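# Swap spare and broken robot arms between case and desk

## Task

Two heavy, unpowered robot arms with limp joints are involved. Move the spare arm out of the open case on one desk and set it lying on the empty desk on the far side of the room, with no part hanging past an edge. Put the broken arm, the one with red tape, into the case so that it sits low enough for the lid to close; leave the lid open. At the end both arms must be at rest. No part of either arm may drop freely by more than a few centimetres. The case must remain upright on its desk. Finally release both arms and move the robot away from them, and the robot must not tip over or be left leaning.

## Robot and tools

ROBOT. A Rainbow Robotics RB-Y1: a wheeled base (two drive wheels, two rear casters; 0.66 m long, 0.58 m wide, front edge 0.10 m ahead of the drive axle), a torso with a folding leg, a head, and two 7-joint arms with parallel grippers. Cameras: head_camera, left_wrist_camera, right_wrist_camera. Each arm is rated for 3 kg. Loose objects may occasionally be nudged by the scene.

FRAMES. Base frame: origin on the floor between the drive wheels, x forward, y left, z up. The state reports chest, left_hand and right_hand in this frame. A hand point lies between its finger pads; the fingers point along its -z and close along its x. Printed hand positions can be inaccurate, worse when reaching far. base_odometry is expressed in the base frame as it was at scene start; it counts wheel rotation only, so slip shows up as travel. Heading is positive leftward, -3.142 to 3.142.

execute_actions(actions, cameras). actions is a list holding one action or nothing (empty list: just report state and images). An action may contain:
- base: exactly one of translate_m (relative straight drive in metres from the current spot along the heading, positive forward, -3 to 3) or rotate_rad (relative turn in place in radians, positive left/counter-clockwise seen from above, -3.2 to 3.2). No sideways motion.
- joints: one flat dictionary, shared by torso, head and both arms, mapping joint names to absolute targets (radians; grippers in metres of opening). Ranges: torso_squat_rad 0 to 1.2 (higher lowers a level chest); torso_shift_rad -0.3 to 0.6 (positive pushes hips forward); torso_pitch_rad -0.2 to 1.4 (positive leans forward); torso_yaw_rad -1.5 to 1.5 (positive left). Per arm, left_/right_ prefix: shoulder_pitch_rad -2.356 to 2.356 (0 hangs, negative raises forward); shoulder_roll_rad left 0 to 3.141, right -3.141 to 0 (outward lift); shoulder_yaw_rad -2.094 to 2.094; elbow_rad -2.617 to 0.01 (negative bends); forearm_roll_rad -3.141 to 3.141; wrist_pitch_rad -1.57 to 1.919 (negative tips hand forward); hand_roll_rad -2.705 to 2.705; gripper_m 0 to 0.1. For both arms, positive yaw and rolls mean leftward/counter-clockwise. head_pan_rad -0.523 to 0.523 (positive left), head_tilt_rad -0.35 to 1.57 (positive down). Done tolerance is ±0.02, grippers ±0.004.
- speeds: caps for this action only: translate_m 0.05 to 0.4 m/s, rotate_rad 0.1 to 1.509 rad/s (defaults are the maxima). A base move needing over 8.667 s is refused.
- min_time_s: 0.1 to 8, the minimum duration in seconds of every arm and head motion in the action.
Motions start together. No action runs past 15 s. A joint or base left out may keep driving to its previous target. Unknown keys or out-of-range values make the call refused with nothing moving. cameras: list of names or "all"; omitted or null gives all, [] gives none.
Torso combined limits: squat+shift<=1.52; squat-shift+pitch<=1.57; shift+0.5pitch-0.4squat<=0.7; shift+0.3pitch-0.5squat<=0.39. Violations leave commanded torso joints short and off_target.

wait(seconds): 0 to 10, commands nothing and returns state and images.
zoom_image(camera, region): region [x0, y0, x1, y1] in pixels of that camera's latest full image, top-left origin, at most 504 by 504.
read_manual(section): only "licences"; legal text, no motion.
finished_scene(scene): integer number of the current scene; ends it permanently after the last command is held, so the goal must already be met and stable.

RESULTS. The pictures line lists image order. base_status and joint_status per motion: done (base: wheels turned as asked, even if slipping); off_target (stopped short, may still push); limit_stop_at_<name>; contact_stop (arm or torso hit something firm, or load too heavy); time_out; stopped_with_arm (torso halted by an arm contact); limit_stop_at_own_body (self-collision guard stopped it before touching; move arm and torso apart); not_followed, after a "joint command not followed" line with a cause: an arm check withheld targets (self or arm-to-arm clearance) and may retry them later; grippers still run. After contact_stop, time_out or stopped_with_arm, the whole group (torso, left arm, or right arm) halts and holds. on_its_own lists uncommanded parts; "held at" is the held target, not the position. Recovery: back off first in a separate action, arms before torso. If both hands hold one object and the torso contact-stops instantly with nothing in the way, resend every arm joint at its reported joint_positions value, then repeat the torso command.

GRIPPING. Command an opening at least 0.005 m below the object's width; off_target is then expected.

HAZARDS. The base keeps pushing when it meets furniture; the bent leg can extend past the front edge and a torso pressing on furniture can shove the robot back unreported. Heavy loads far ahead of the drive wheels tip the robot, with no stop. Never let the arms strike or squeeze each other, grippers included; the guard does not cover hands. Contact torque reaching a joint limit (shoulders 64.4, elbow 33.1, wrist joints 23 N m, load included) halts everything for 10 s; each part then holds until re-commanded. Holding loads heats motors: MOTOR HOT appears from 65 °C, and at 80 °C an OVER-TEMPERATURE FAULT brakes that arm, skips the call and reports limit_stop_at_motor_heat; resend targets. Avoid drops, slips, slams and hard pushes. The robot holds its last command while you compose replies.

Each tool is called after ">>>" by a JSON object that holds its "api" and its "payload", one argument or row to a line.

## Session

>>> {"api": "execute_actions", "payload": {
  "actions": []
}}

Scene clock: 0.00 s.
base_odometry: x=+0.000 y=+0.000 heading=+0.000 (m, m, rad; odometry frame)
base_status: not commanded
joint_positions: torso_squat_rad=+0.350 torso_shift_rad=+0.000 torso_pitch_rad=+0.000 torso_yaw_rad=-0.001 left_shoulder_pitch_rad=-0.025 left_shoulder_roll_rad=+0.020 left_shoulder_yaw_rad=+0.031 left_elbow_rad=-0.284 left_forearm_roll_rad=+0.026 left_wrist_pitch_rad=-0.014 left_hand_roll_rad=-0.007 left_gripper_m=+0.099 right_shoulder_pitch_rad=+0.036 right_shoulder_roll_rad=+0.010 right_shoulder_yaw_rad=+0.027 right_elbow_rad=-0.233 right_forearm_roll_rad=+0.032 right_wrist_pitch_rad=+0.027 right_hand_roll_rad=-0.038 right_gripper_m=+0.100 head_pan_rad=-0.001 head_tilt_rad=+0.401
joint_status: not commanded
chest: x=-0.2280 y=+0.0002 z=+1.2475 quat_wxyz=(+1.000, +0.000, +0.000, +0.000) (m; base frame)
left_hand: x=-0.0689 y=+0.2378 z=+0.5804 quat_wxyz=(+0.987, +0.010, -0.161, +0.019) (m; base frame)
right_hand: x=-0.1462 y=-0.2115 z=+0.5667 quat_wxyz=(+0.996, +0.005, -0.087, +0.003) (m; base frame)
pictures: head_camera, left_wrist_camera, right_wrist_camera
Images, in order (width x height): head_camera 896x504, left_wrist_camera 644x364, right_wrist_camera 644x364.

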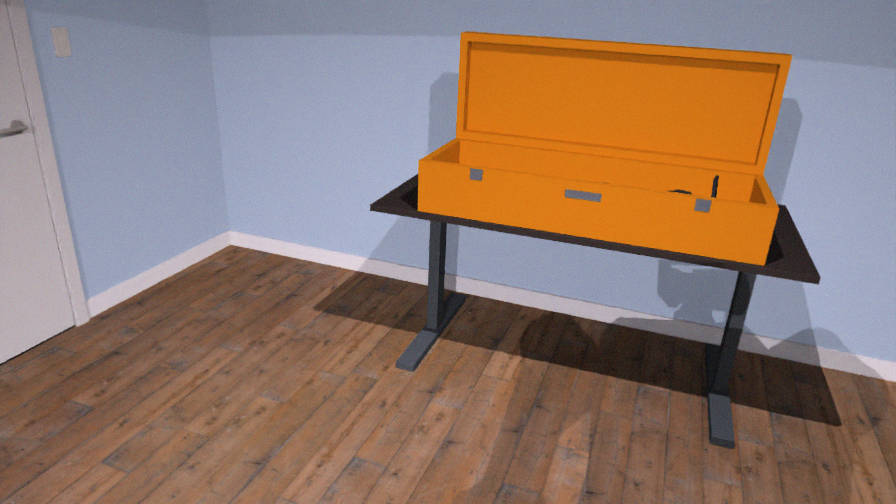

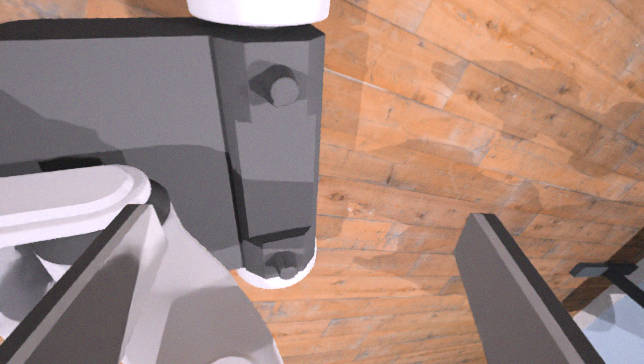

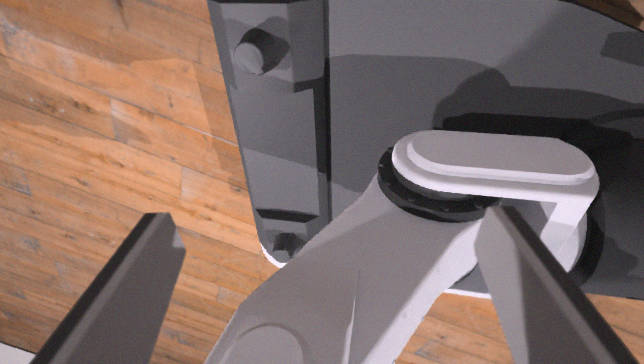

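>>> {"api": "execute_actions", "payload": {
  "actions": [
    {"base":{"rotate_rad":-0.128},"joints":{"torso_squat_rad":0,"left_shoulder_pitch_rad":-1.23,"left_shoulder_roll_rad":0.2,"left_shoulder_yaw_rad":0.328,"left_elbow_rad":-0.6,"left_forearm_roll_rad":0,"left_wrist_pitch_rad":1.81,"left_hand_roll_rad":0,"right_shoulder_pitch_rad":-1.23,"right_shoulder_roll_rad":-0.2,"right_shoulder_yaw_rad":-0.328,"right_elbow_rad":-0.6,"right_forearm_roll_rad":0,"right_wrist_pitch_rad":1.81,"right_hand_roll_rad":0,"head_tilt_rad":0.6}}
  ],
  "cameras": []
}}

>>> {"api": "execute_actions", "payload": {
  "actions": [
    {"base":{"translate_m":1.125}}
  ],
  "cameras": []
}}

>>> {"api": "execute_actions", "payload": {
  "actions": [
    {"base":{"rotate_rad":-0.211}}
  ],
  "cameras": ["head_camera"]
}}

Scene clock: 18.77 s.
base_odometry: x=+0.000 y=+0.000 heading=-0.127 (m, m, rad; odometry frame)
base_status: done
joint_positions: torso_squat_rad=+0.000 torso_shift_rad=+0.000 torso_pitch_rad=-0.001 torso_yaw_rad=-0.001 left_shoulder_pitch_rad=-1.230 left_shoulder_roll_rad=+0.200 left_shoulder_yaw_rad=+0.328 left_elbow_rad=-0.600 left_forearm_roll_rad=+0.000 left_wrist_pitch_rad=+1.810 left_hand_roll_rad=+0.000 left_gripper_m=+0.099 right_shoulder_pitch_rad=-1.231 right_shoulder_roll_rad=-0.200 right_shoulder_yaw_rad=-0.327 right_elbow_rad=-0.600 right_forearm_roll_rad=+0.000 right_wrist_pitch_rad=+1.810 right_hand_roll_rad=+0.000 right_gripper_m=+0.100 head_pan_rad=-0.001 head_tilt_rad=+0.600
joint_status: all done
chest: x=-0.2280 y=+0.0003 z=+1.2899 quat_wxyz=(+1.000, +0.000, +0.000, +0.000) (m; base frame)
left_hand: x=+0.2949 y=+0.2041 z=+1.0970 quat_wxyz=(+1.000, -0.005, +0.004, -0.013) (m; base frame)
right_hand: x=+0.2947 y=-0.2049 z=+1.0976 quat_wxyz=(+1.000, +0.004, +0.004, +0.012) (m; base frame)
pictures: none
No camera images: the call's "cameras" was empty. Leave "cameras" out to get every camera's image.

Scene clock: 23.03 s.
base_odometry: x=+1.116 y=-0.144 heading=-0.128 (m, m, rad; odometry frame)
base_status: done
joint_positions: torso_squat_rad=+0.000 torso_shift_rad=+0.000 torso_pitch_rad=+0.000 torso_yaw_rad=-0.001 left_shoulder_pitch_rad=-1.230 left_shoulder_roll_rad=+0.200 left_shoulder_yaw_rad=+0.328 left_elbow_rad=-0.600 left_forearm_roll_rad=+0.000 left_wrist_pitch_rad=+1.810 left_hand_roll_rad=+0.000 left_gripper_m=+0.099 right_shoulder_pitch_rad=-1.230 right_shoulder_roll_rad=-0.200 right_shoulder_yaw_rad=-0.328 right_elbow_rad=-0.600 right_forearm_roll_rad=+0.000 right_wrist_pitch_rad=+1.810 right_hand_roll_rad=+0.000 right_gripper_m=+0.100 head_pan_rad=-0.001 head_tilt_rad=+0.600
joint_status: not commanded
chest: x=-0.2279 y=+0.0003 z=+1.2899 quat_wxyz=(+1.000, +0.000, +0.000, +0.000) (m; base frame)
left_hand: x=+0.2949 y=+0.2041 z=+1.0968 quat_wxyz=(+1.000, -0.005, +0.004, -0.013) (m; base frame)
right_hand: x=+0.2947 y=-0.2049 z=+1.0974 quat_wxyz=(+1.000, +0.004, +0.004, +0.012) (m; base frame)
pictures: none
No camera images: the call's "cameras" was empty. Leave "cameras" out to get every camera's image.

Scene clock: 24.93 s.
base_odometry: x=+1.116 y=-0.144 heading=-0.339 (m, m, rad; odometry frame)
base_status: done
joint_positions: torso_squat_rad=+0.000 torso_shift_rad=+0.000 torso_pitch_rad=+0.000 torso_yaw_rad=-0.001 left_shoulder_pitch_rad=-1.230 left_shoulder_roll_rad=+0.200 left_shoulder_yaw_rad=+0.328 left_elbow_rad=-0.600 left_forearm_roll_rad=+0.000 left_wrist_pitch_rad=+1.810 left_hand_roll_rad=+0.000 left_gripper_m=+0.099 right_shoulder_pitch_rad=-1.230 right_shoulder_roll_rad=-0.200 right_shoulder_yaw_rad=-0.328 right_elbow_rad=-0.600 right_forearm_roll_rad=+0.000 right_wrist_pitch_rad=+1.810 right_hand_roll_rad=+0.000 right_gripper_m=+0.100 head_pan_rad=-0.001 head_tilt_rad=+0.600
joint_status: not commanded
chest: x=-0.2279 y=+0.0003 z=+1.2899 quat_wxyz=(+1.000, +0.000, +0.000, +0.000) (m; base frame)
left_hand: x=+0.2949 y=+0.2041 z=+1.0968 quat_wxyz=(+1.000, -0.005, +0.004, -0.013) (m; base frame)
right_hand: x=+0.2947 y=-0.2049 z=+1.0974 quat_wxyz=(+1.000, +0.004, +0.004, +0.012) (m; base frame)
pictures: head_camera
Images, in order (width x height): head_camera 896x504.

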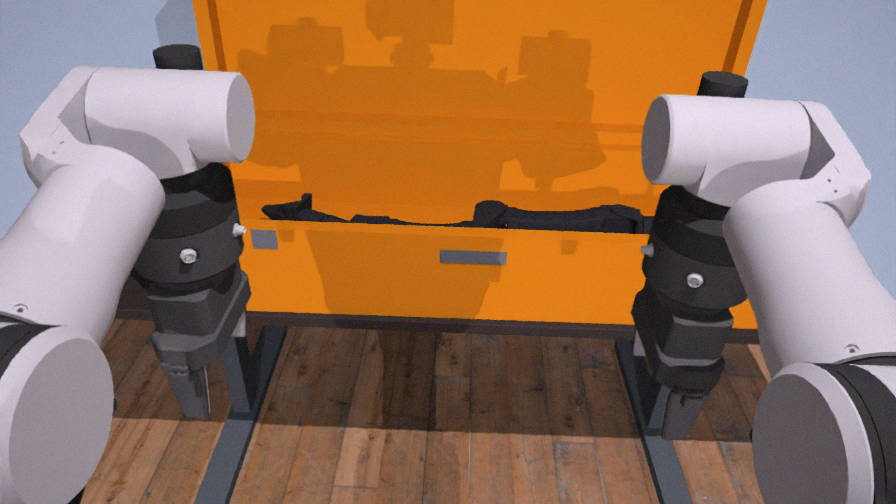

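>>> {"api": "execute_actions", "payload": {
  "actions": [
    {"base":{"rotate_rad":-0.1}}
  ],
  "cameras": []
}}

>>> {"api": "execute_actions", "payload": {
  "actions": [
    {"base":{"translate_m":0.74},"joints":{"head_tilt_rad":1.0}}
  ],
  "cameras": []
}}

>>> {"api": "execute_actions", "payload": {
  "actions": [
    {"base":{"rotate_rad":0.115}}
  ]
}}

Scene clock: 38.97 s.
base_odometry: x=+1.116 y=-0.144 heading=-0.438 (m, m, rad; odometry frame)
base_status: done
joint_positions: torso_squat_rad=+0.000 torso_shift_rad=+0.000 torso_pitch_rad=+0.000 torso_yaw_rad=-0.001 left_shoulder_pitch_rad=-1.230 left_shoulder_roll_rad=+0.200 left_shoulder_yaw_rad=+0.328 left_elbow_rad=-0.600 left_forearm_roll_rad=+0.000 left_wrist_pitch_rad=+1.810 left_hand_roll_rad=+0.000 left_gripper_m=+0.099 right_shoulder_pitch_rad=-1.230 right_shoulder_roll_rad=-0.200 right_shoulder_yaw_rad=-0.328 right_elbow_rad=-0.600 right_forearm_roll_rad=+0.000 right_wrist_pitch_rad=+1.810 right_hand_roll_rad=+0.000 right_gripper_m=+0.100 head_pan_rad=-0.001 head_tilt_rad=+0.600
joint_status: not commanded
chest: x=-0.2279 y=+0.0003 z=+1.2899 quat_wxyz=(+1.000, +0.000, +0.000, +0.000) (m; base frame)
left_hand: x=+0.2949 y=+0.2041 z=+1.0968 quat_wxyz=(+1.000, -0.005, +0.004, -0.013) (m; base frame)
right_hand: x=+0.2947 y=-0.2049 z=+1.0974 quat_wxyz=(+1.000, +0.004, +0.004, +0.012) (m; base frame)
pictures: none
No camera images: the call's "cameras" was empty. Leave "cameras" out to get every camera's image.

Scene clock: 42.17 s.
base_odometry: x=+1.786 y=-0.458 heading=-0.439 (m, m, rad; odometry frame)
base_status: done
joint_positions: torso_squat_rad=+0.000 torso_shift_rad=+0.000 torso_pitch_rad=+0.000 torso_yaw_rad=-0.001 left_shoulder_pitch_rad=-1.230 left_shoulder_roll_rad=+0.200 left_shoulder_yaw_rad=+0.328 left_elbow_rad=-0.600 left_forearm_roll_rad=+0.000 left_wrist_pitch_rad=+1.810 left_hand_roll_rad=+0.000 left_gripper_m=+0.099 right_shoulder_pitch_rad=-1.230 right_shoulder_roll_rad=-0.200 right_shoulder_yaw_rad=-0.328 right_elbow_rad=-0.600 right_forearm_roll_rad=+0.000 right_wrist_pitch_rad=+1.810 right_hand_roll_rad=+0.000 right_gripper_m=+0.100 head_pan_rad=-0.001 head_tilt_rad=+1.000
joint_status: all done
chest: x=-0.2279 y=+0.0003 z=+1.2899 quat_wxyz=(+1.000, +0.000, +0.000, +0.000) (m; base frame)
left_hand: x=+0.2949 y=+0.2041 z=+1.0968 quat_wxyz=(+1.000, -0.005, +0.004, -0.013) (m; base frame)
right_hand: x=+0.2947 y=-0.2049 z=+1.0974 quat_wxyz=(+1.000, +0.004, +0.004, +0.012) (m; base frame)
pictures: none
No camera images: the call's "cameras" was empty. Leave "cameras" out to get every camera's image.

Scene clock: 43.47 s.
base_odometry: x=+1.786 y=-0.458 heading=-0.325 (m, m, rad; odometry frame)
base_status: done
joint_positions: torso_squat_rad=+0.000 torso_shift_rad=+0.000 torso_pitch_rad=+0.000 torso_yaw_rad=-0.001 left_shoulder_pitch_rad=-1.230 left_shoulder_roll_rad=+0.200 left_shoulder_yaw_rad=+0.328 left_elbow_rad=-0.600 left_forearm_roll_rad=+0.000 left_wrist_pitch_rad=+1.810 left_hand_roll_rad=+0.000 left_gripper_m=+0.099 right_shoulder_pitch_rad=-1.230 right_shoulder_roll_rad=-0.200 right_shoulder_yaw_rad=-0.328 right_elbow_rad=-0.600 right_forearm_roll_rad=+0.000 right_wrist_pitch_rad=+1.810 right_hand_roll_rad=+0.000 right_gripper_m=+0.100 head_pan_rad=-0.001 head_tilt_rad=+1.000
joint_status: not commanded
chest: x=-0.2279 y=+0.0003 z=+1.2899 quat_wxyz=(+1.000, +0.000, +0.000, +0.000) (m; base frame)
left_hand: x=+0.2949 y=+0.2041 z=+1.0968 quat_wxyz=(+1.000, -0.005, +0.004, -0.013) (m; base frame)
right_hand: x=+0.2947 y=-0.2049 z=+1.0974 quat_wxyz=(+1.000, +0.004, +0.004, +0.012) (m; base frame)
pictures: head_camera, left_wrist_camera, right_wrist_camera
Images, in order (width x height): head_camera 896x504, left_wrist_camera 644x364, right_wrist_camera 644x364.

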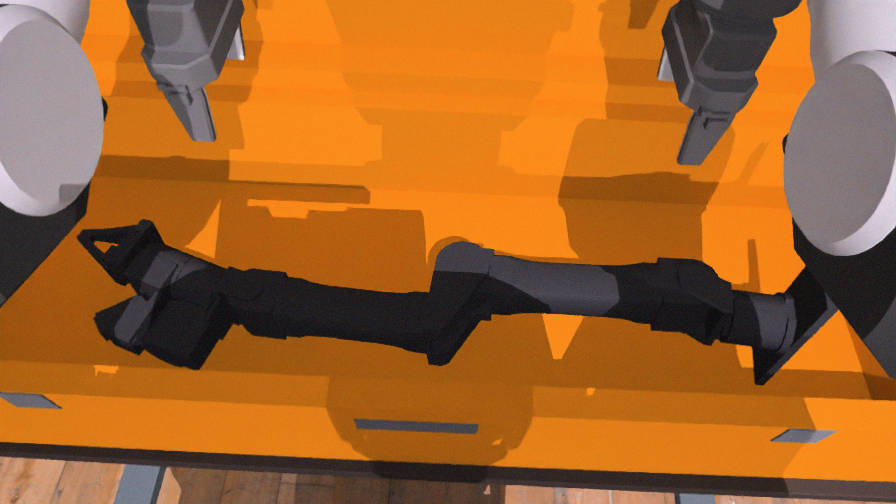

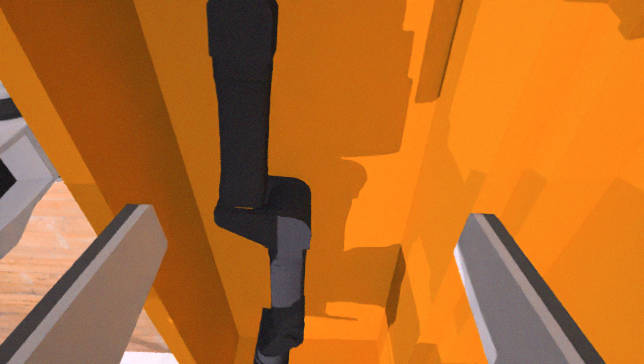

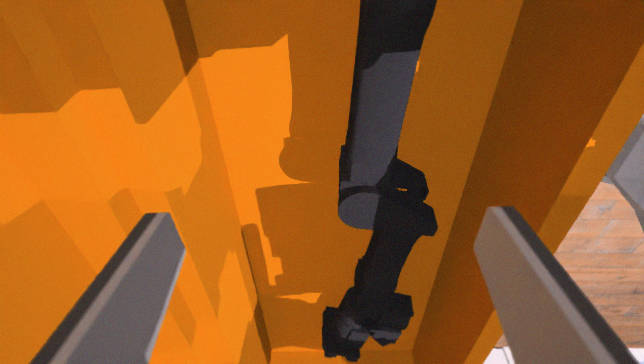

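>>> {"api": "execute_actions", "payload": {
  "actions": [
    {"base":{"translate_m":-0.065},"joints":{"left_wrist_pitch_rad":1.89,"left_shoulder_roll_rad":0.1,"right_shoulder_pitch_rad":-1.29,"right_wrist_pitch_rad":1.82,"right_shoulder_roll_rad":-0.19,"torso_squat_rad":0.72,"head_tilt_rad":0.85}}
  ]
}}

Scene clock: 55.50 s.
base_odometry: x=+1.725 y=-0.438 heading=-0.324 (m, m, rad; odometry frame)
base_status: done
joint_positions: torso_squat_rad=+0.720 torso_shift_rad=+0.000 torso_pitch_rad=-0.001 torso_yaw_rad=-0.001 left_shoulder_pitch_rad=-1.230 left_shoulder_roll_rad=+0.100 left_shoulder_yaw_rad=+0.328 left_elbow_rad=-0.600 left_forearm_roll_rad=+0.000 left_wrist_pitch_rad=+1.890 left_hand_roll_rad=+0.000 left_gripper_m=+0.099 right_shoulder_pitch_rad=-1.290 right_shoulder_roll_rad=-0.190 right_shoulder_yaw_rad=-0.328 right_elbow_rad=-0.600 right_forearm_roll_rad=+0.000 right_wrist_pitch_rad=+1.820 right_hand_roll_rad=+0.000 right_gripper_m=+0.100 head_pan_rad=-0.001 head_tilt_rad=+0.850
joint_status: all done
chest: x=-0.2281 y=+0.0002 z=+1.1162 quat_wxyz=(+1.000, +0.000, +0.000, +0.000) (m; base frame)
left_hand: x=+0.2636 y=+0.1510 z=+0.9094 quat_wxyz=(+0.996, -0.019, +0.060, -0.058) (m; base frame)
right_hand: x=+0.3053 y=-0.1887 z=+0.9519 quat_wxyz=(+0.999, +0.005, -0.018, +0.027) (m; base frame)
pictures: head_camera, left_wrist_camera, right_wrist_camera
Images, in order (width x height): head_camera 896x504, left_wrist_camera 644x364, right_wrist_camera 644x364.

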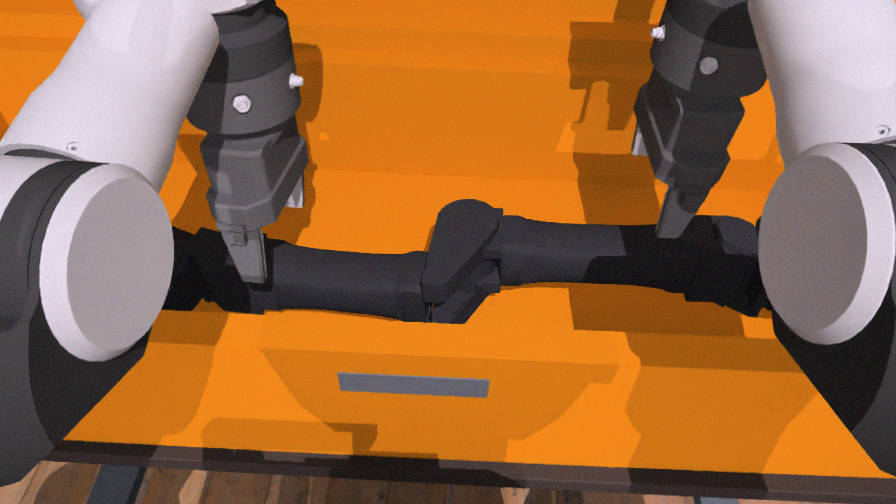

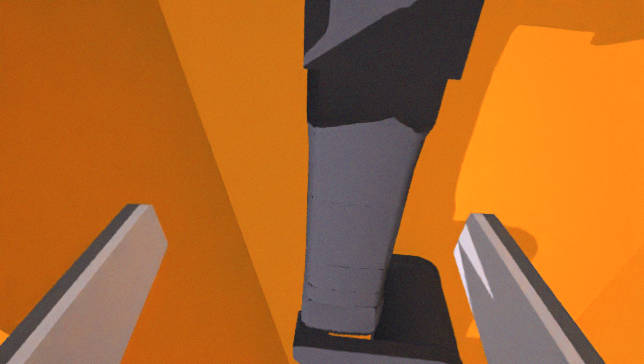

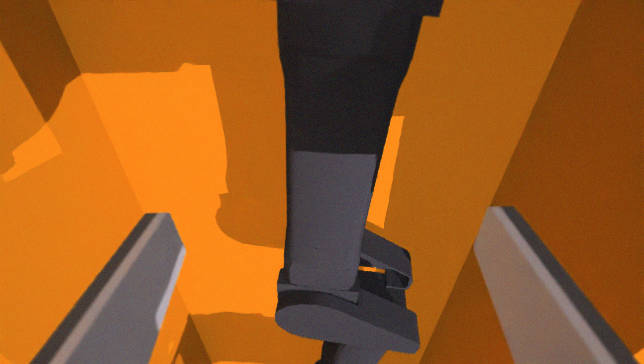

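>>> {"api": "execute_actions", "payload": {
  "actions": [
    {"joints":{"left_wrist_pitch_rad":1.81,"left_hand_roll_rad":0.08,"right_shoulder_pitch_rad":-1.27,"right_wrist_pitch_rad":1.81,"right_hand_roll_rad":-0.08}}
  ],
  "cameras": []
}}

>>> {"api": "execute_actions", "payload": {
  "actions": [
    {"joints":{"torso_squat_rad":0.86}}
  ]
}}

Scene clock: 63.07 s.
base_odometry: x=+1.725 y=-0.438 heading=-0.324 (m, m, rad; odometry frame)
base_status: not commanded
joint_positions: torso_squat_rad=+0.720 torso_shift_rad=+0.000 torso_pitch_rad=-0.001 torso_yaw_rad=-0.001 left_shoulder_pitch_rad=-1.230 left_shoulder_roll_rad=+0.100 left_shoulder_yaw_rad=+0.328 left_elbow_rad=-0.600 left_forearm_roll_rad=+0.000 left_wrist_pitch_rad=+1.810 left_hand_roll_rad=+0.080 left_gripper_m=+0.099 right_shoulder_pitch_rad=-1.270 right_shoulder_roll_rad=-0.190 right_shoulder_yaw_rad=-0.328 right_elbow_rad=-0.600 right_forearm_roll_rad=+0.000 right_wrist_pitch_rad=+1.810 right_hand_roll_rad=-0.080 right_gripper_m=+0.100 head_pan_rad=-0.001 head_tilt_rad=+0.850
joint_status: all done
chest: x=-0.2281 y=+0.0002 z=+1.1162 quat_wxyz=(+1.000, +0.000, +0.000, +0.000) (m; base frame)
left_hand: x=+0.2818 y=+0.1489 z=+0.9080 quat_wxyz=(+0.999, -0.021, +0.021, -0.017) (m; base frame)
right_hand: x=+0.3031 y=-0.1922 z=+0.9420 quat_wxyz=(+1.000, +0.006, -0.013, -0.017) (m; base frame)
pictures: none
No camera images: the call's "cameras" was empty. Leave "cameras" out to get every camera's image.

Scene clock: 64.43 s.
base_odometry: x=+1.725 y=-0.438 heading=-0.324 (m, m, rad; odometry frame)
base_status: not commanded
joint_positions: torso_squat_rad=+0.860 torso_shift_rad=+0.000 torso_pitch_rad=-0.001 torso_yaw_rad=-0.001 left_shoulder_pitch_rad=-1.230 left_shoulder_roll_rad=+0.100 left_shoulder_yaw_rad=+0.328 left_elbow_rad=-0.600 left_forearm_roll_rad=+0.000 left_wrist_pitch_rad=+1.810 left_hand_roll_rad=+0.080 left_gripper_m=+0.099 right_shoulder_pitch_rad=-1.270 right_shoulder_roll_rad=-0.190 right_shoulder_yaw_rad=-0.328 right_elbow_rad=-0.600 right_forearm_roll_rad=+0.000 right_wrist_pitch_rad=+1.810 right_hand_roll_rad=-0.080 right_gripper_m=+0.100 head_pan_rad=-0.001 head_tilt_rad=+0.850
joint_status: all done
chest: x=-0.2281 y=+0.0002 z=+1.0466 quat_wxyz=(+1.000, +0.000, +0.000, +0.000) (m; base frame)
left_hand: x=+0.2818 y=+0.1489 z=+0.8384 quat_wxyz=(+0.999, -0.021, +0.021, -0.017) (m; base frame)
right_hand: x=+0.3031 y=-0.1922 z=+0.8724 quat_wxyz=(+1.000, +0.006, -0.013, -0.017) (m; base frame)
pictures: head_camera, left_wrist_camera, right_wrist_camera
Images, in order (width x height): head_camera 896x504, left_wrist_camera 644x364, right_wrist_camera 644x364.

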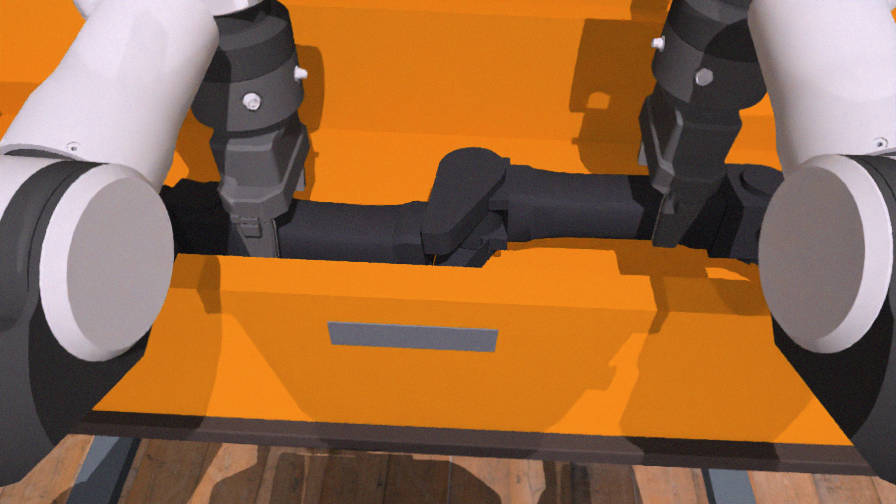

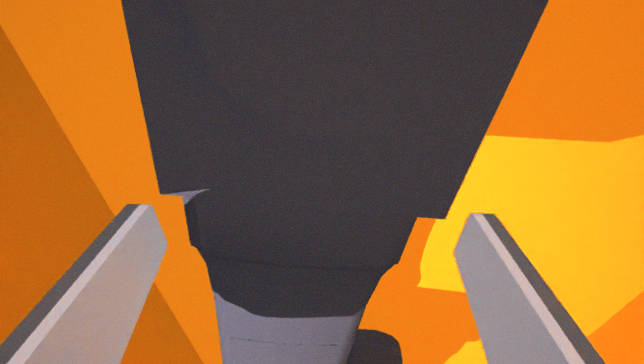

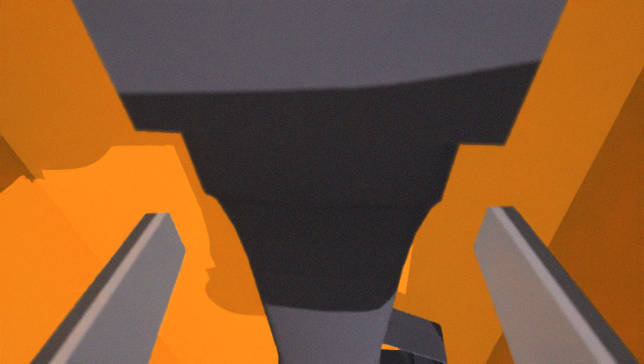

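>>> {"api": "execute_actions", "payload": {
  "actions": [
    {"joints":{"torso_squat_rad":0.91,"left_shoulder_roll_rad":0.07,"left_hand_roll_rad":0.1}}
  ]
}}

>>> {"api": "execute_actions", "payload": {
  "actions": [
    {"joints":{"left_gripper_m":0,"right_gripper_m":0}}
  ],
  "cameras": ["head_camera"]
}}

Scene clock: 69.77 s.
base_odometry: x=+1.725 y=-0.438 heading=-0.324 (m, m, rad; odometry frame)
base_status: not commanded
joint_positions: torso_squat_rad=+0.910 torso_shift_rad=+0.000 torso_pitch_rad=-0.001 torso_yaw_rad=-0.001 left_shoulder_pitch_rad=-1.230 left_shoulder_roll_rad=+0.070 left_shoulder_yaw_rad=+0.328 left_elbow_rad=-0.600 left_forearm_roll_rad=+0.000 left_wrist_pitch_rad=+1.810 left_hand_roll_rad=+0.100 left_gripper_m=+0.099 right_shoulder_pitch_rad=-1.270 right_shoulder_roll_rad=-0.190 right_shoulder_yaw_rad=-0.328 right_elbow_rad=-0.600 right_forearm_roll_rad=+0.000 right_wrist_pitch_rad=+1.810 right_hand_roll_rad=-0.080 right_gripper_m=+0.100 head_pan_rad=-0.001 head_tilt_rad=+0.850
joint_status: all done
chest: x=-0.2281 y=+0.0002 z=+1.0196 quat_wxyz=(+1.000, +0.000, +0.000, +0.000) (m; base frame)
left_hand: x=+0.2769 y=+0.1325 z=+0.8072 quat_wxyz=(+0.999, -0.025, +0.027, -0.021) (m; base frame)
right_hand: x=+0.3031 y=-0.1922 z=+0.8453 quat_wxyz=(+1.000, +0.006, -0.013, -0.017) (m; base frame)
pictures: head_camera, left_wrist_camera, right_wrist_camera
Images, in order (width x height): head_camera 896x504, left_wrist_camera 644x364, right_wrist_camera 644x364.

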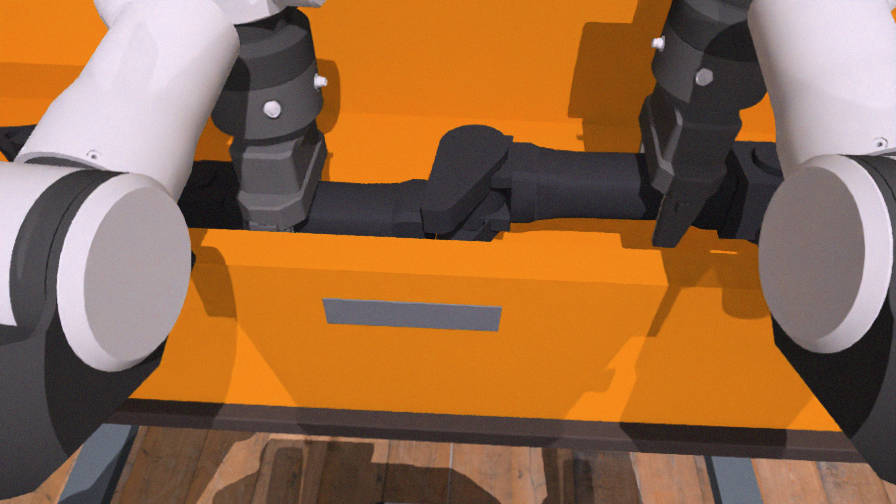

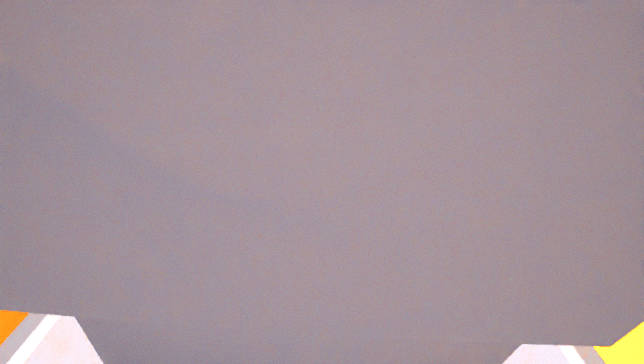

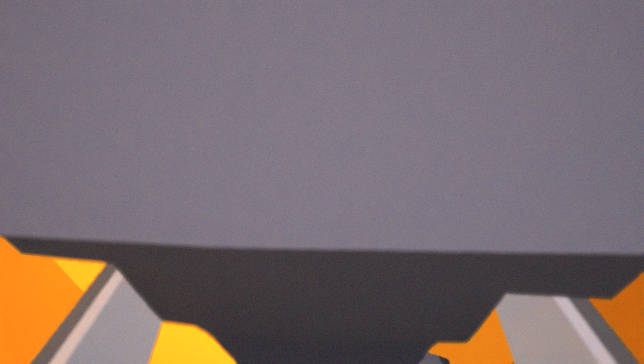

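Scene clock: 71.23 s.
base_odometry: x=+1.725 y=-0.438 heading=-0.324 (m, m, rad; odometry frame)
base_status: not commanded
joint_positions: torso_squat_rad=+0.910 torso_shift_rad=+0.000 torso_pitch_rad=-0.001 torso_yaw_rad=-0.001 left_shoulder_pitch_rad=-1.230 left_shoulder_roll_rad=+0.070 left_shoulder_yaw_rad=+0.328 left_elbow_rad=-0.600 left_forearm_roll_rad=+0.000 left_wrist_pitch_rad=+1.811 left_hand_roll_rad=+0.100 left_gripper_m=+0.056 right_shoulder_pitch_rad=-1.270 right_shoulder_roll_rad=-0.190 right_shoulder_yaw_rad=-0.328 right_elbow_rad=-0.600 right_forearm_roll_rad=+0.000 right_wrist_pitch_rad=+1.810 right_hand_roll_rad=-0.080 right_gripper_m=+0.055 head_pan_rad=-0.001 head_tilt_rad=+0.850
joint_status: left_gripper_m off_target (ended at +0.056, target +0.000); right_gripper_m off_target (ended at +0.055, target +0.000)
chest: x=-0.2281 y=+0.0002 z=+1.0195 quat_wxyz=(+1.000, +0.000, +0.000, +0.000) (m; base frame)
left_hand: x=+0.2766 y=+0.1326 z=+0.8071 quat_wxyz=(+0.999, -0.025, +0.027, -0.021) (m; base frame)
right_hand: x=+0.3032 y=-0.1923 z=+0.8455 quat_wxyz=(+1.000, +0.006, -0.013, -0.017) (m; base frame)
pictures: head_camera
Images, in order (width x height): head_camera 896x504.

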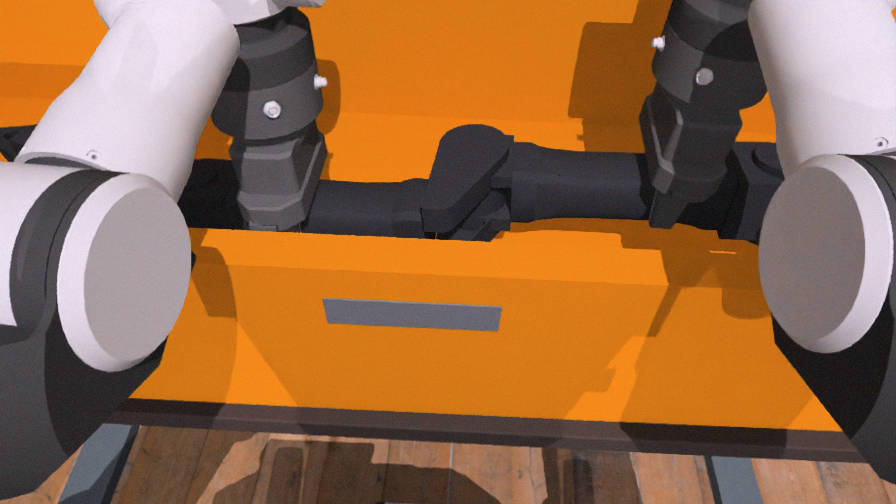

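>>> {"api": "execute_actions", "payload": {
  "actions": [
    {"joints":{"torso_squat_rad":0.75}}
  ],
  "cameras": ["head_camera"]
}}

>>> {"api": "execute_actions", "payload": {
  "actions": [
    {"base":{"translate_m":0.04},"speeds":{"translate_m":0.05},"joints":{"torso_squat_rad":0,"torso_pitch_rad":-0.19,"head_tilt_rad":1.15,"head_pan_rad":0.3}}
  ],
  "cameras": ["head_camera"]
}}

Scene clock: 79.03 s.
base_odometry: x=+1.725 y=-0.438 heading=-0.324 (m, m, rad; odometry frame)
base_status: not commanded
joint_positions: torso_squat_rad=+0.750 torso_shift_rad=+0.001 torso_pitch_rad=+0.001 torso_yaw_rad=-0.001 left_shoulder_pitch_rad=-1.227 left_shoulder_roll_rad=+0.069 left_shoulder_yaw_rad=+0.328 left_elbow_rad=-0.598 left_forearm_roll_rad=+0.000 left_wrist_pitch_rad=+1.810 left_hand_roll_rad=+0.100 left_gripper_m=+0.056 right_shoulder_pitch_rad=-1.268 right_shoulder_roll_rad=-0.190 right_shoulder_yaw_rad=-0.328 right_elbow_rad=-0.599 right_forearm_roll_rad=+0.000 right_wrist_pitch_rad=+1.810 right_hand_roll_rad=-0.080 right_gripper_m=+0.055 head_pan_rad=-0.001 head_tilt_rad=+0.850
joint_status: all done
chest: x=-0.2272 y=+0.0002 z=+1.1022 quat_wxyz=(+1.000, +0.000, +0.001, +0.000) (m; base frame)
left_hand: x=+0.2759 y=+0.1326 z=+0.8867 quat_wxyz=(+0.999, -0.025, +0.030, -0.021) (m; base frame)
right_hand: x=+0.3029 y=-0.1923 z=+0.9254 quat_wxyz=(+1.000, +0.006, -0.010, -0.017) (m; base frame)
pictures: head_camera
Images, in order (width x height): head_camera 896x504.

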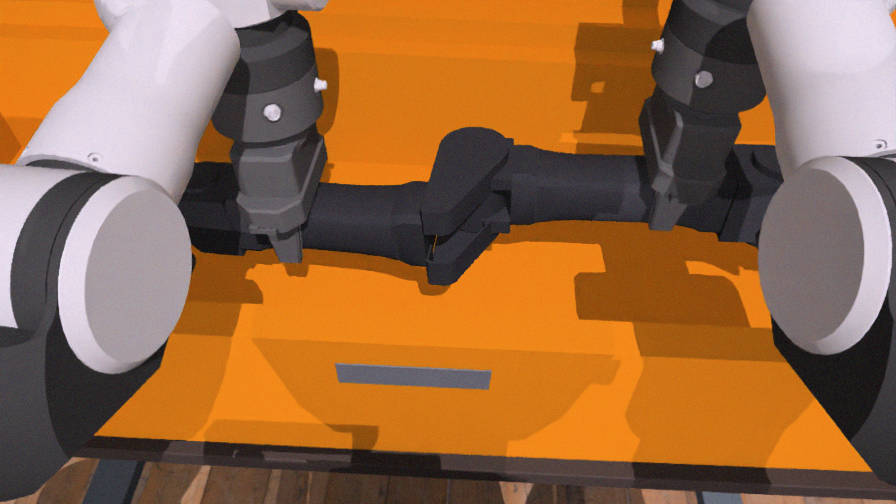

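Scene clock: 82.30 s.
base_odometry: x=+1.763 y=-0.450 heading=-0.325 (m, m, rad; odometry frame)
base_status: done
joint_positions: torso_squat_rad=+0.000 torso_shift_rad=+0.001 torso_pitch_rad=-0.188 torso_yaw_rad=-0.001 left_shoulder_pitch_rad=-1.226 left_shoulder_roll_rad=+0.068 left_shoulder_yaw_rad=+0.328 left_elbow_rad=-0.598 left_forearm_roll_rad=+0.000 left_wrist_pitch_rad=+1.810 left_hand_roll_rad=+0.100 left_gripper_m=+0.056 right_shoulder_pitch_rad=-1.268 right_shoulder_roll_rad=-0.190 right_shoulder_yaw_rad=-0.328 right_elbow_rad=-0.599 right_forearm_roll_rad=+0.000 right_wrist_pitch_rad=+1.810 right_hand_roll_rad=-0.080 right_gripper_m=+0.055 head_pan_rad=+0.300 head_tilt_rad=+1.150
joint_status: all done
chest: x=-0.2852 y=+0.0002 z=+1.2845 quat_wxyz=(+0.996, +0.000, -0.094, +0.000) (m; base frame)
left_hand: x=+0.2492 y=+0.1325 z=+1.1670 quat_wxyz=(+0.997, -0.023, -0.064, -0.023) (m; base frame)
right_hand: x=+0.2686 y=-0.1924 z=+1.2106 quat_wxyz=(+0.994, +0.007, -0.105, -0.016) (m; base frame)
pictures: head_camera
Images, in order (width x height): head_camera 896x504.

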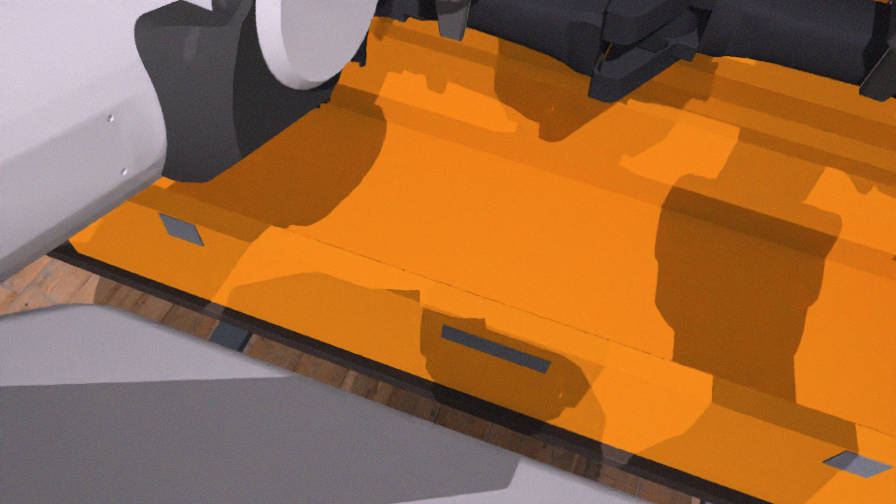

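Clear. Back out and turn.

>>> {"api": "execute_actions", "payload": {
  "actions": [
    {"base":{"translate_m":-0.75},"speeds":{"translate_m":0.3},"joints":{"head_tilt_rad":0.55,"head_pan_rad":0}}
  ],
  "cameras": ["head_camera"]
}}

>>> {"api": "execute_actions", "payload": {
  "actions": [
    {"base":{"rotate_rad":-1.57},"speeds":{"rotate_rad":0.5}}
  ],
  "cameras": ["head_camera"]
}}

>>> {"api": "execute_actions", "payload": {
  "actions": [
    {"base":{"rotate_rad":-1.57},"speeds":{"rotate_rad":0.5}}
  ],
  "cameras": ["head_camera"]
}}

Scene clock: 94.37 s.
base_odometry: x=+1.051 y=-0.212 heading=-0.323 (m, m, rad; odometry frame)
base_status: done
joint_positions: torso_squat_rad=+0.000 torso_shift_rad=+0.001 torso_pitch_rad=-0.188 torso_yaw_rad=-0.001 left_shoulder_pitch_rad=-1.226 left_shoulder_roll_rad=+0.068 left_shoulder_yaw_rad=+0.328 left_elbow_rad=-0.597 left_forearm_roll_rad=+0.000 left_wrist_pitch_rad=+1.810 left_hand_roll_rad=+0.100 left_gripper_m=+0.056 right_shoulder_pitch_rad=-1.268 right_shoulder_roll_rad=-0.190 right_shoulder_yaw_rad=-0.328 right_elbow_rad=-0.599 right_forearm_roll_rad=+0.000 right_wrist_pitch_rad=+1.810 right_hand_roll_rad=-0.080 right_gripper_m=+0.055 head_pan_rad=+0.000 head_tilt_rad=+0.550
joint_status: all done
chest: x=-0.2853 y=+0.0002 z=+1.2845 quat_wxyz=(+0.996, +0.000, -0.094, +0.000) (m; base frame)
left_hand: x=+0.2490 y=+0.1325 z=+1.1670 quat_wxyz=(+0.997, -0.023, -0.064, -0.023) (m; base frame)
right_hand: x=+0.2685 y=-0.1923 z=+1.2105 quat_wxyz=(+0.994, +0.007, -0.105, -0.016) (m; base frame)
pictures: head_camera
Images, in order (width x height): head_camera 896x504.

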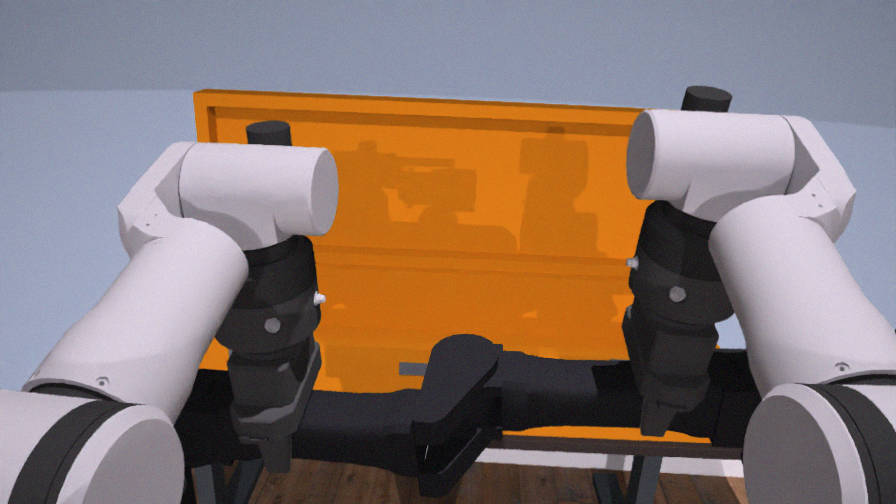

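Scene clock: 98.83 s.
base_odometry: x=+1.051 y=-0.212 heading=-1.893 (m, m, rad; odometry frame)
base_status: done
joint_positions: torso_squat_rad=+0.000 torso_shift_rad=+0.001 torso_pitch_rad=-0.188 torso_yaw_rad=-0.001 left_shoulder_pitch_rad=-1.226 left_shoulder_roll_rad=+0.068 left_shoulder_yaw_rad=+0.328 left_elbow_rad=-0.597 left_forearm_roll_rad=+0.000 left_wrist_pitch_rad=+1.810 left_hand_roll_rad=+0.100 left_gripper_m=+0.056 right_shoulder_pitch_rad=-1.268 right_shoulder_roll_rad=-0.189 right_shoulder_yaw_rad=-0.328 right_elbow_rad=-0.599 right_forearm_roll_rad=+0.000 right_wrist_pitch_rad=+1.810 right_hand_roll_rad=-0.080 right_gripper_m=+0.055 head_pan_rad=+0.000 head_tilt_rad=+0.550
joint_status: not commanded
chest: x=-0.2853 y=+0.0002 z=+1.2845 quat_wxyz=(+0.996, +0.000, -0.094, +0.000) (m; base frame)
left_hand: x=+0.2490 y=+0.1325 z=+1.1669 quat_wxyz=(+0.997, -0.023, -0.064, -0.023) (m; base frame)
right_hand: x=+0.2685 y=-0.1923 z=+1.2105 quat_wxyz=(+0.994, +0.007, -0.105, -0.016) (m; base frame)
pictures: head_camera
Images, in order (width x height): head_camera 896x504.

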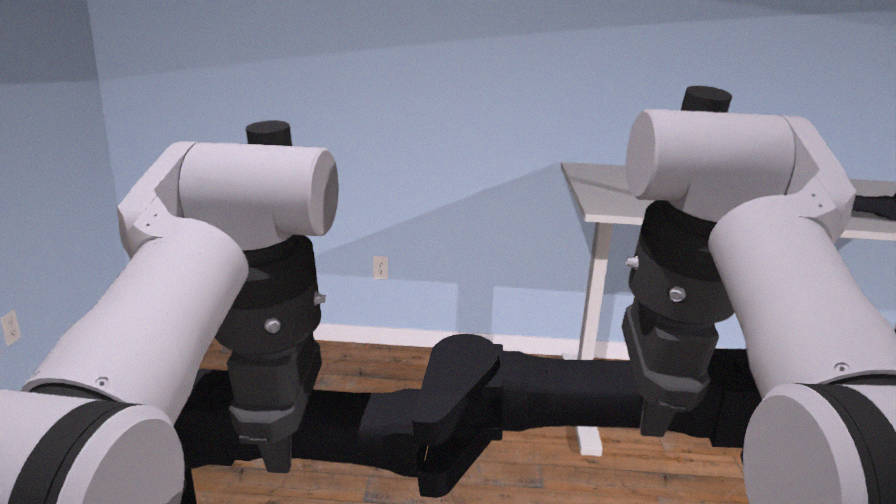

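Scene clock: 103.30 s.
base_odometry: x=+1.051 y=-0.211 heading=+2.821 (m, m, rad; odometry frame)
base_status: done
joint_positions: torso_squat_rad=+0.000 torso_shift_rad=+0.001 torso_pitch_rad=-0.188 torso_yaw_rad=-0.001 left_shoulder_pitch_rad=-1.226 left_shoulder_roll_rad=+0.068 left_shoulder_yaw_rad=+0.328 left_elbow_rad=-0.597 left_forearm_roll_rad=+0.000 left_wrist_pitch_rad=+1.810 left_hand_roll_rad=+0.100 left_gripper_m=+0.056 right_shoulder_pitch_rad=-1.268 right_shoulder_roll_rad=-0.189 right_shoulder_yaw_rad=-0.328 right_elbow_rad=-0.599 right_forearm_roll_rad=+0.000 right_wrist_pitch_rad=+1.810 right_hand_roll_rad=-0.080 right_gripper_m=+0.055 head_pan_rad=+0.000 head_tilt_rad=+0.550
joint_status: not commanded
chest: x=-0.2853 y=+0.0002 z=+1.2845 quat_wxyz=(+0.996, +0.000, -0.094, +0.000) (m; base frame)
left_hand: x=+0.2490 y=+0.1325 z=+1.1669 quat_wxyz=(+0.997, -0.023, -0.064, -0.023) (m; base frame)
right_hand: x=+0.2685 y=-0.1923 z=+1.2105 quat_wxyz=(+0.994, +0.007, -0.105, -0.016) (m; base frame)
pictures: head_camera
Images, in order (width x height): head_camera 896x504.

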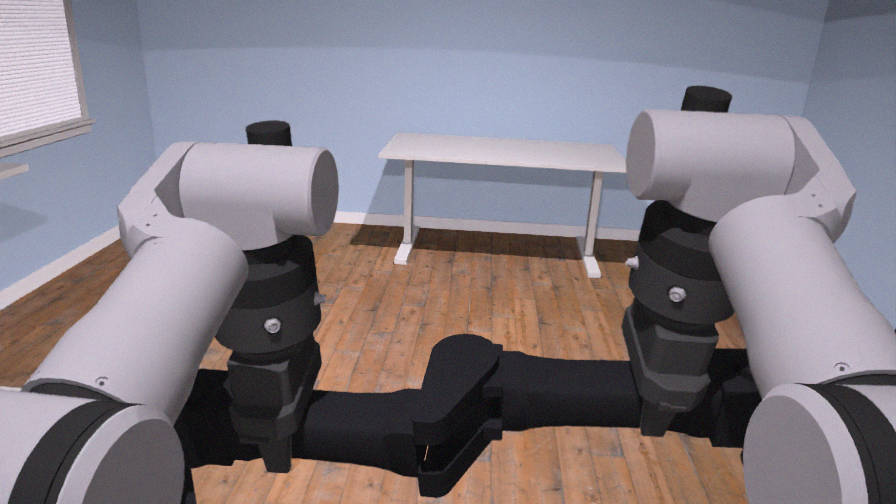

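>>> {"api": "execute_actions", "payload": {
  "actions": [
    {"base":{"rotate_rad":-0.087},"joints":{"torso_pitch_rad":0}}
  ],
  "cameras": []
}}

>>> {"api": "execute_actions", "payload": {
  "actions": [
    {"base":{"translate_m":2.8},"joints":{"head_tilt_rad":0.6}}
  ],
  "cameras": ["head_camera"]
}}

Scene clock: 115.20 s.
base_odometry: x=+1.052 y=-0.212 heading=+2.735 (m, m, rad; odometry frame)
base_status: done
joint_positions: torso_squat_rad=+0.000 torso_shift_rad=+0.001 torso_pitch_rad=+0.002 torso_yaw_rad=-0.001 left_shoulder_pitch_rad=-1.226 left_shoulder_roll_rad=+0.068 left_shoulder_yaw_rad=+0.328 left_elbow_rad=-0.598 left_forearm_roll_rad=+0.000 left_wrist_pitch_rad=+1.810 left_hand_roll_rad=+0.100 left_gripper_m=+0.056 right_shoulder_pitch_rad=-1.268 right_shoulder_roll_rad=-0.190 right_shoulder_yaw_rad=-0.328 right_elbow_rad=-0.599 right_forearm_roll_rad=+0.000 right_wrist_pitch_rad=+1.810 right_hand_roll_rad=-0.080 right_gripper_m=+0.054 head_pan_rad=+0.000 head_tilt_rad=+0.550
joint_status: all done
chest: x=-0.2267 y=+0.0003 z=+1.2899 quat_wxyz=(+1.000, +0.000, +0.001, +0.000) (m; base frame)
left_hand: x=+0.2759 y=+0.1325 z=+1.0736 quat_wxyz=(+0.999, -0.025, +0.031, -0.021) (m; base frame)
right_hand: x=+0.3032 y=-0.1923 z=+1.1127 quat_wxyz=(+1.000, +0.006, -0.010, -0.017) (m; base frame)
pictures: none
No camera images: the call's "cameras" was empty. Leave "cameras" out to get every camera's image.

Scene clock: 123.50 s.
base_odometry: x=-1.519 y=+0.898 heading=+2.734 (m, m, rad; odometry frame)
base_status: done
joint_positions: torso_squat_rad=+0.000 torso_shift_rad=+0.001 torso_pitch_rad=+0.002 torso_yaw_rad=-0.001 left_shoulder_pitch_rad=-1.226 left_shoulder_roll_rad=+0.068 left_shoulder_yaw_rad=+0.328 left_elbow_rad=-0.598 left_forearm_roll_rad=+0.000 left_wrist_pitch_rad=+1.810 left_hand_roll_rad=+0.100 left_gripper_m=+0.056 right_shoulder_pitch_rad=-1.268 right_shoulder_roll_rad=-0.190 right_shoulder_yaw_rad=-0.328 right_elbow_rad=-0.599 right_forearm_roll_rad=+0.000 right_wrist_pitch_rad=+1.810 right_hand_roll_rad=-0.080 right_gripper_m=+0.054 head_pan_rad=+0.000 head_tilt_rad=+0.600
joint_status: all done
chest: x=-0.2266 y=+0.0003 z=+1.2899 quat_wxyz=(+1.000, +0.000, +0.001, +0.000) (m; base frame)
left_hand: x=+0.2761 y=+0.1325 z=+1.0736 quat_wxyz=(+0.999, -0.025, +0.031, -0.021) (m; base frame)
right_hand: x=+0.3033 y=-0.1923 z=+1.1127 quat_wxyz=(+1.000, +0.006, -0.010, -0.017) (m; base frame)
pictures: head_camera
Images, in order (width x height): head_camera 896x504.

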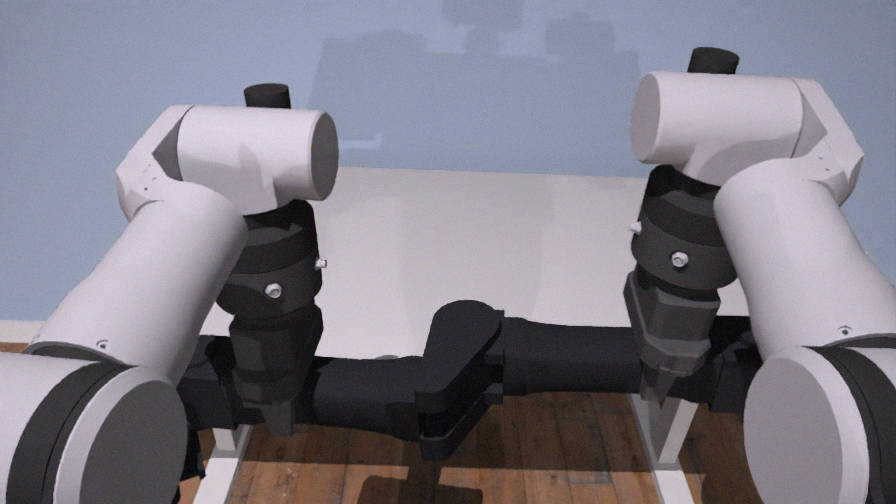

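>>> {"api": "execute_actions", "payload": {
  "actions": [
    {"base":{"translate_m":0.68},"joints":{"head_tilt_rad":1.0,"torso_yaw_rad":0.16}}
  ],
  "cameras": []
}}

>>> {"api": "execute_actions", "payload": {
  "actions": [
    {"joints":{"torso_squat_rad":0.6,"head_pan_rad":0.2}}
  ],
  "cameras": ["head_camera"]
}}

Scene clock: 135.53 s.
base_odometry: x=-2.144 y=+1.168 heading=+2.733 (m, m, rad; odometry frame)
base_status: done
joint_positions: torso_squat_rad=+0.000 torso_shift_rad=+0.001 torso_pitch_rad=+0.002 torso_yaw_rad=+0.160 left_shoulder_pitch_rad=-1.226 left_shoulder_roll_rad=+0.069 left_shoulder_yaw_rad=+0.328 left_elbow_rad=-0.598 left_forearm_roll_rad=+0.000 left_wrist_pitch_rad=+1.810 left_hand_roll_rad=+0.100 left_gripper_m=+0.056 right_shoulder_pitch_rad=-1.268 right_shoulder_roll_rad=-0.190 right_shoulder_yaw_rad=-0.328 right_elbow_rad=-0.599 right_forearm_roll_rad=+0.000 right_wrist_pitch_rad=+1.810 right_hand_roll_rad=-0.080 right_gripper_m=+0.054 head_pan_rad=+0.000 head_tilt_rad=+1.000
joint_status: all done
chest: x=-0.2267 y=+0.0004 z=+1.2899 quat_wxyz=(+0.997, +0.000, +0.001, +0.080) (m; base frame)
left_hand: x=+0.2483 y=+0.2116 z=+1.0736 quat_wxyz=(+0.997, -0.028, +0.029, +0.060) (m; base frame)
right_hand: x=+0.3273 y=-0.1047 z=+1.1127 quat_wxyz=(+0.998, +0.007, -0.009, +0.064) (m; base frame)
pictures: none
No camera images: the call's "cameras" was empty. Leave "cameras" out to get every camera's image.

Scene clock: 138.33 s.
base_odometry: x=-2.143 y=+1.167 heading=+2.734 (m, m, rad; odometry frame)
base_status: not commanded
joint_positions: torso_squat_rad=+0.600 torso_shift_rad=-0.001 torso_pitch_rad=-0.001 torso_yaw_rad=+0.160 left_shoulder_pitch_rad=-1.226 left_shoulder_roll_rad=+0.068 left_shoulder_yaw_rad=+0.328 left_elbow_rad=-0.598 left_forearm_roll_rad=+0.000 left_wrist_pitch_rad=+1.810 left_hand_roll_rad=+0.100 left_gripper_m=+0.056 right_shoulder_pitch_rad=-1.268 right_shoulder_roll_rad=-0.190 right_shoulder_yaw_rad=-0.328 right_elbow_rad=-0.599 right_forearm_roll_rad=+0.000 right_wrist_pitch_rad=+1.810 right_hand_roll_rad=-0.080 right_gripper_m=+0.054 head_pan_rad=+0.200 head_tilt_rad=+1.000
joint_status: all done
chest: x=-0.2291 y=+0.0004 z=+1.1676 quat_wxyz=(+0.997, -0.001, +0.000, +0.080) (m; base frame)
left_hand: x=+0.2465 y=+0.2115 z=+0.9526 quat_wxyz=(+0.997, -0.028, +0.028, +0.060) (m; base frame)
right_hand: x=+0.3253 y=-0.1048 z=+0.9919 quat_wxyz=(+0.998, +0.006, -0.011, +0.064) (m; base frame)
pictures: head_camera
Images, in order (width x height): head_camera 896x504.

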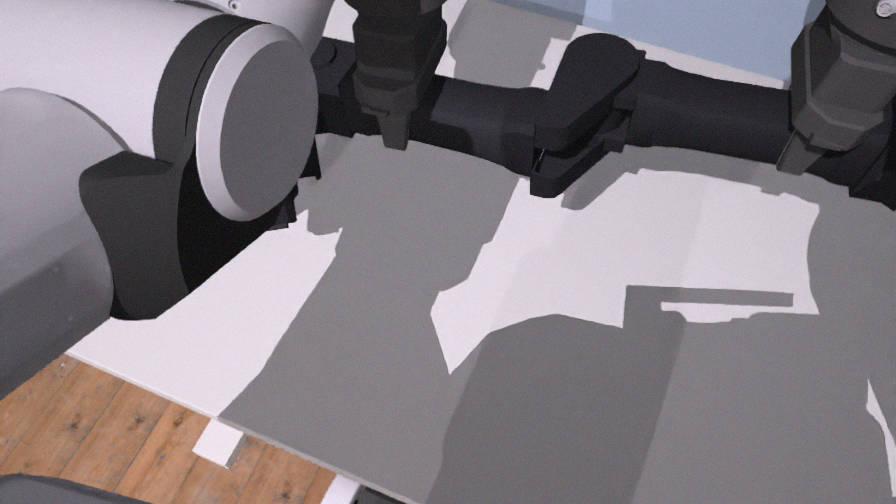

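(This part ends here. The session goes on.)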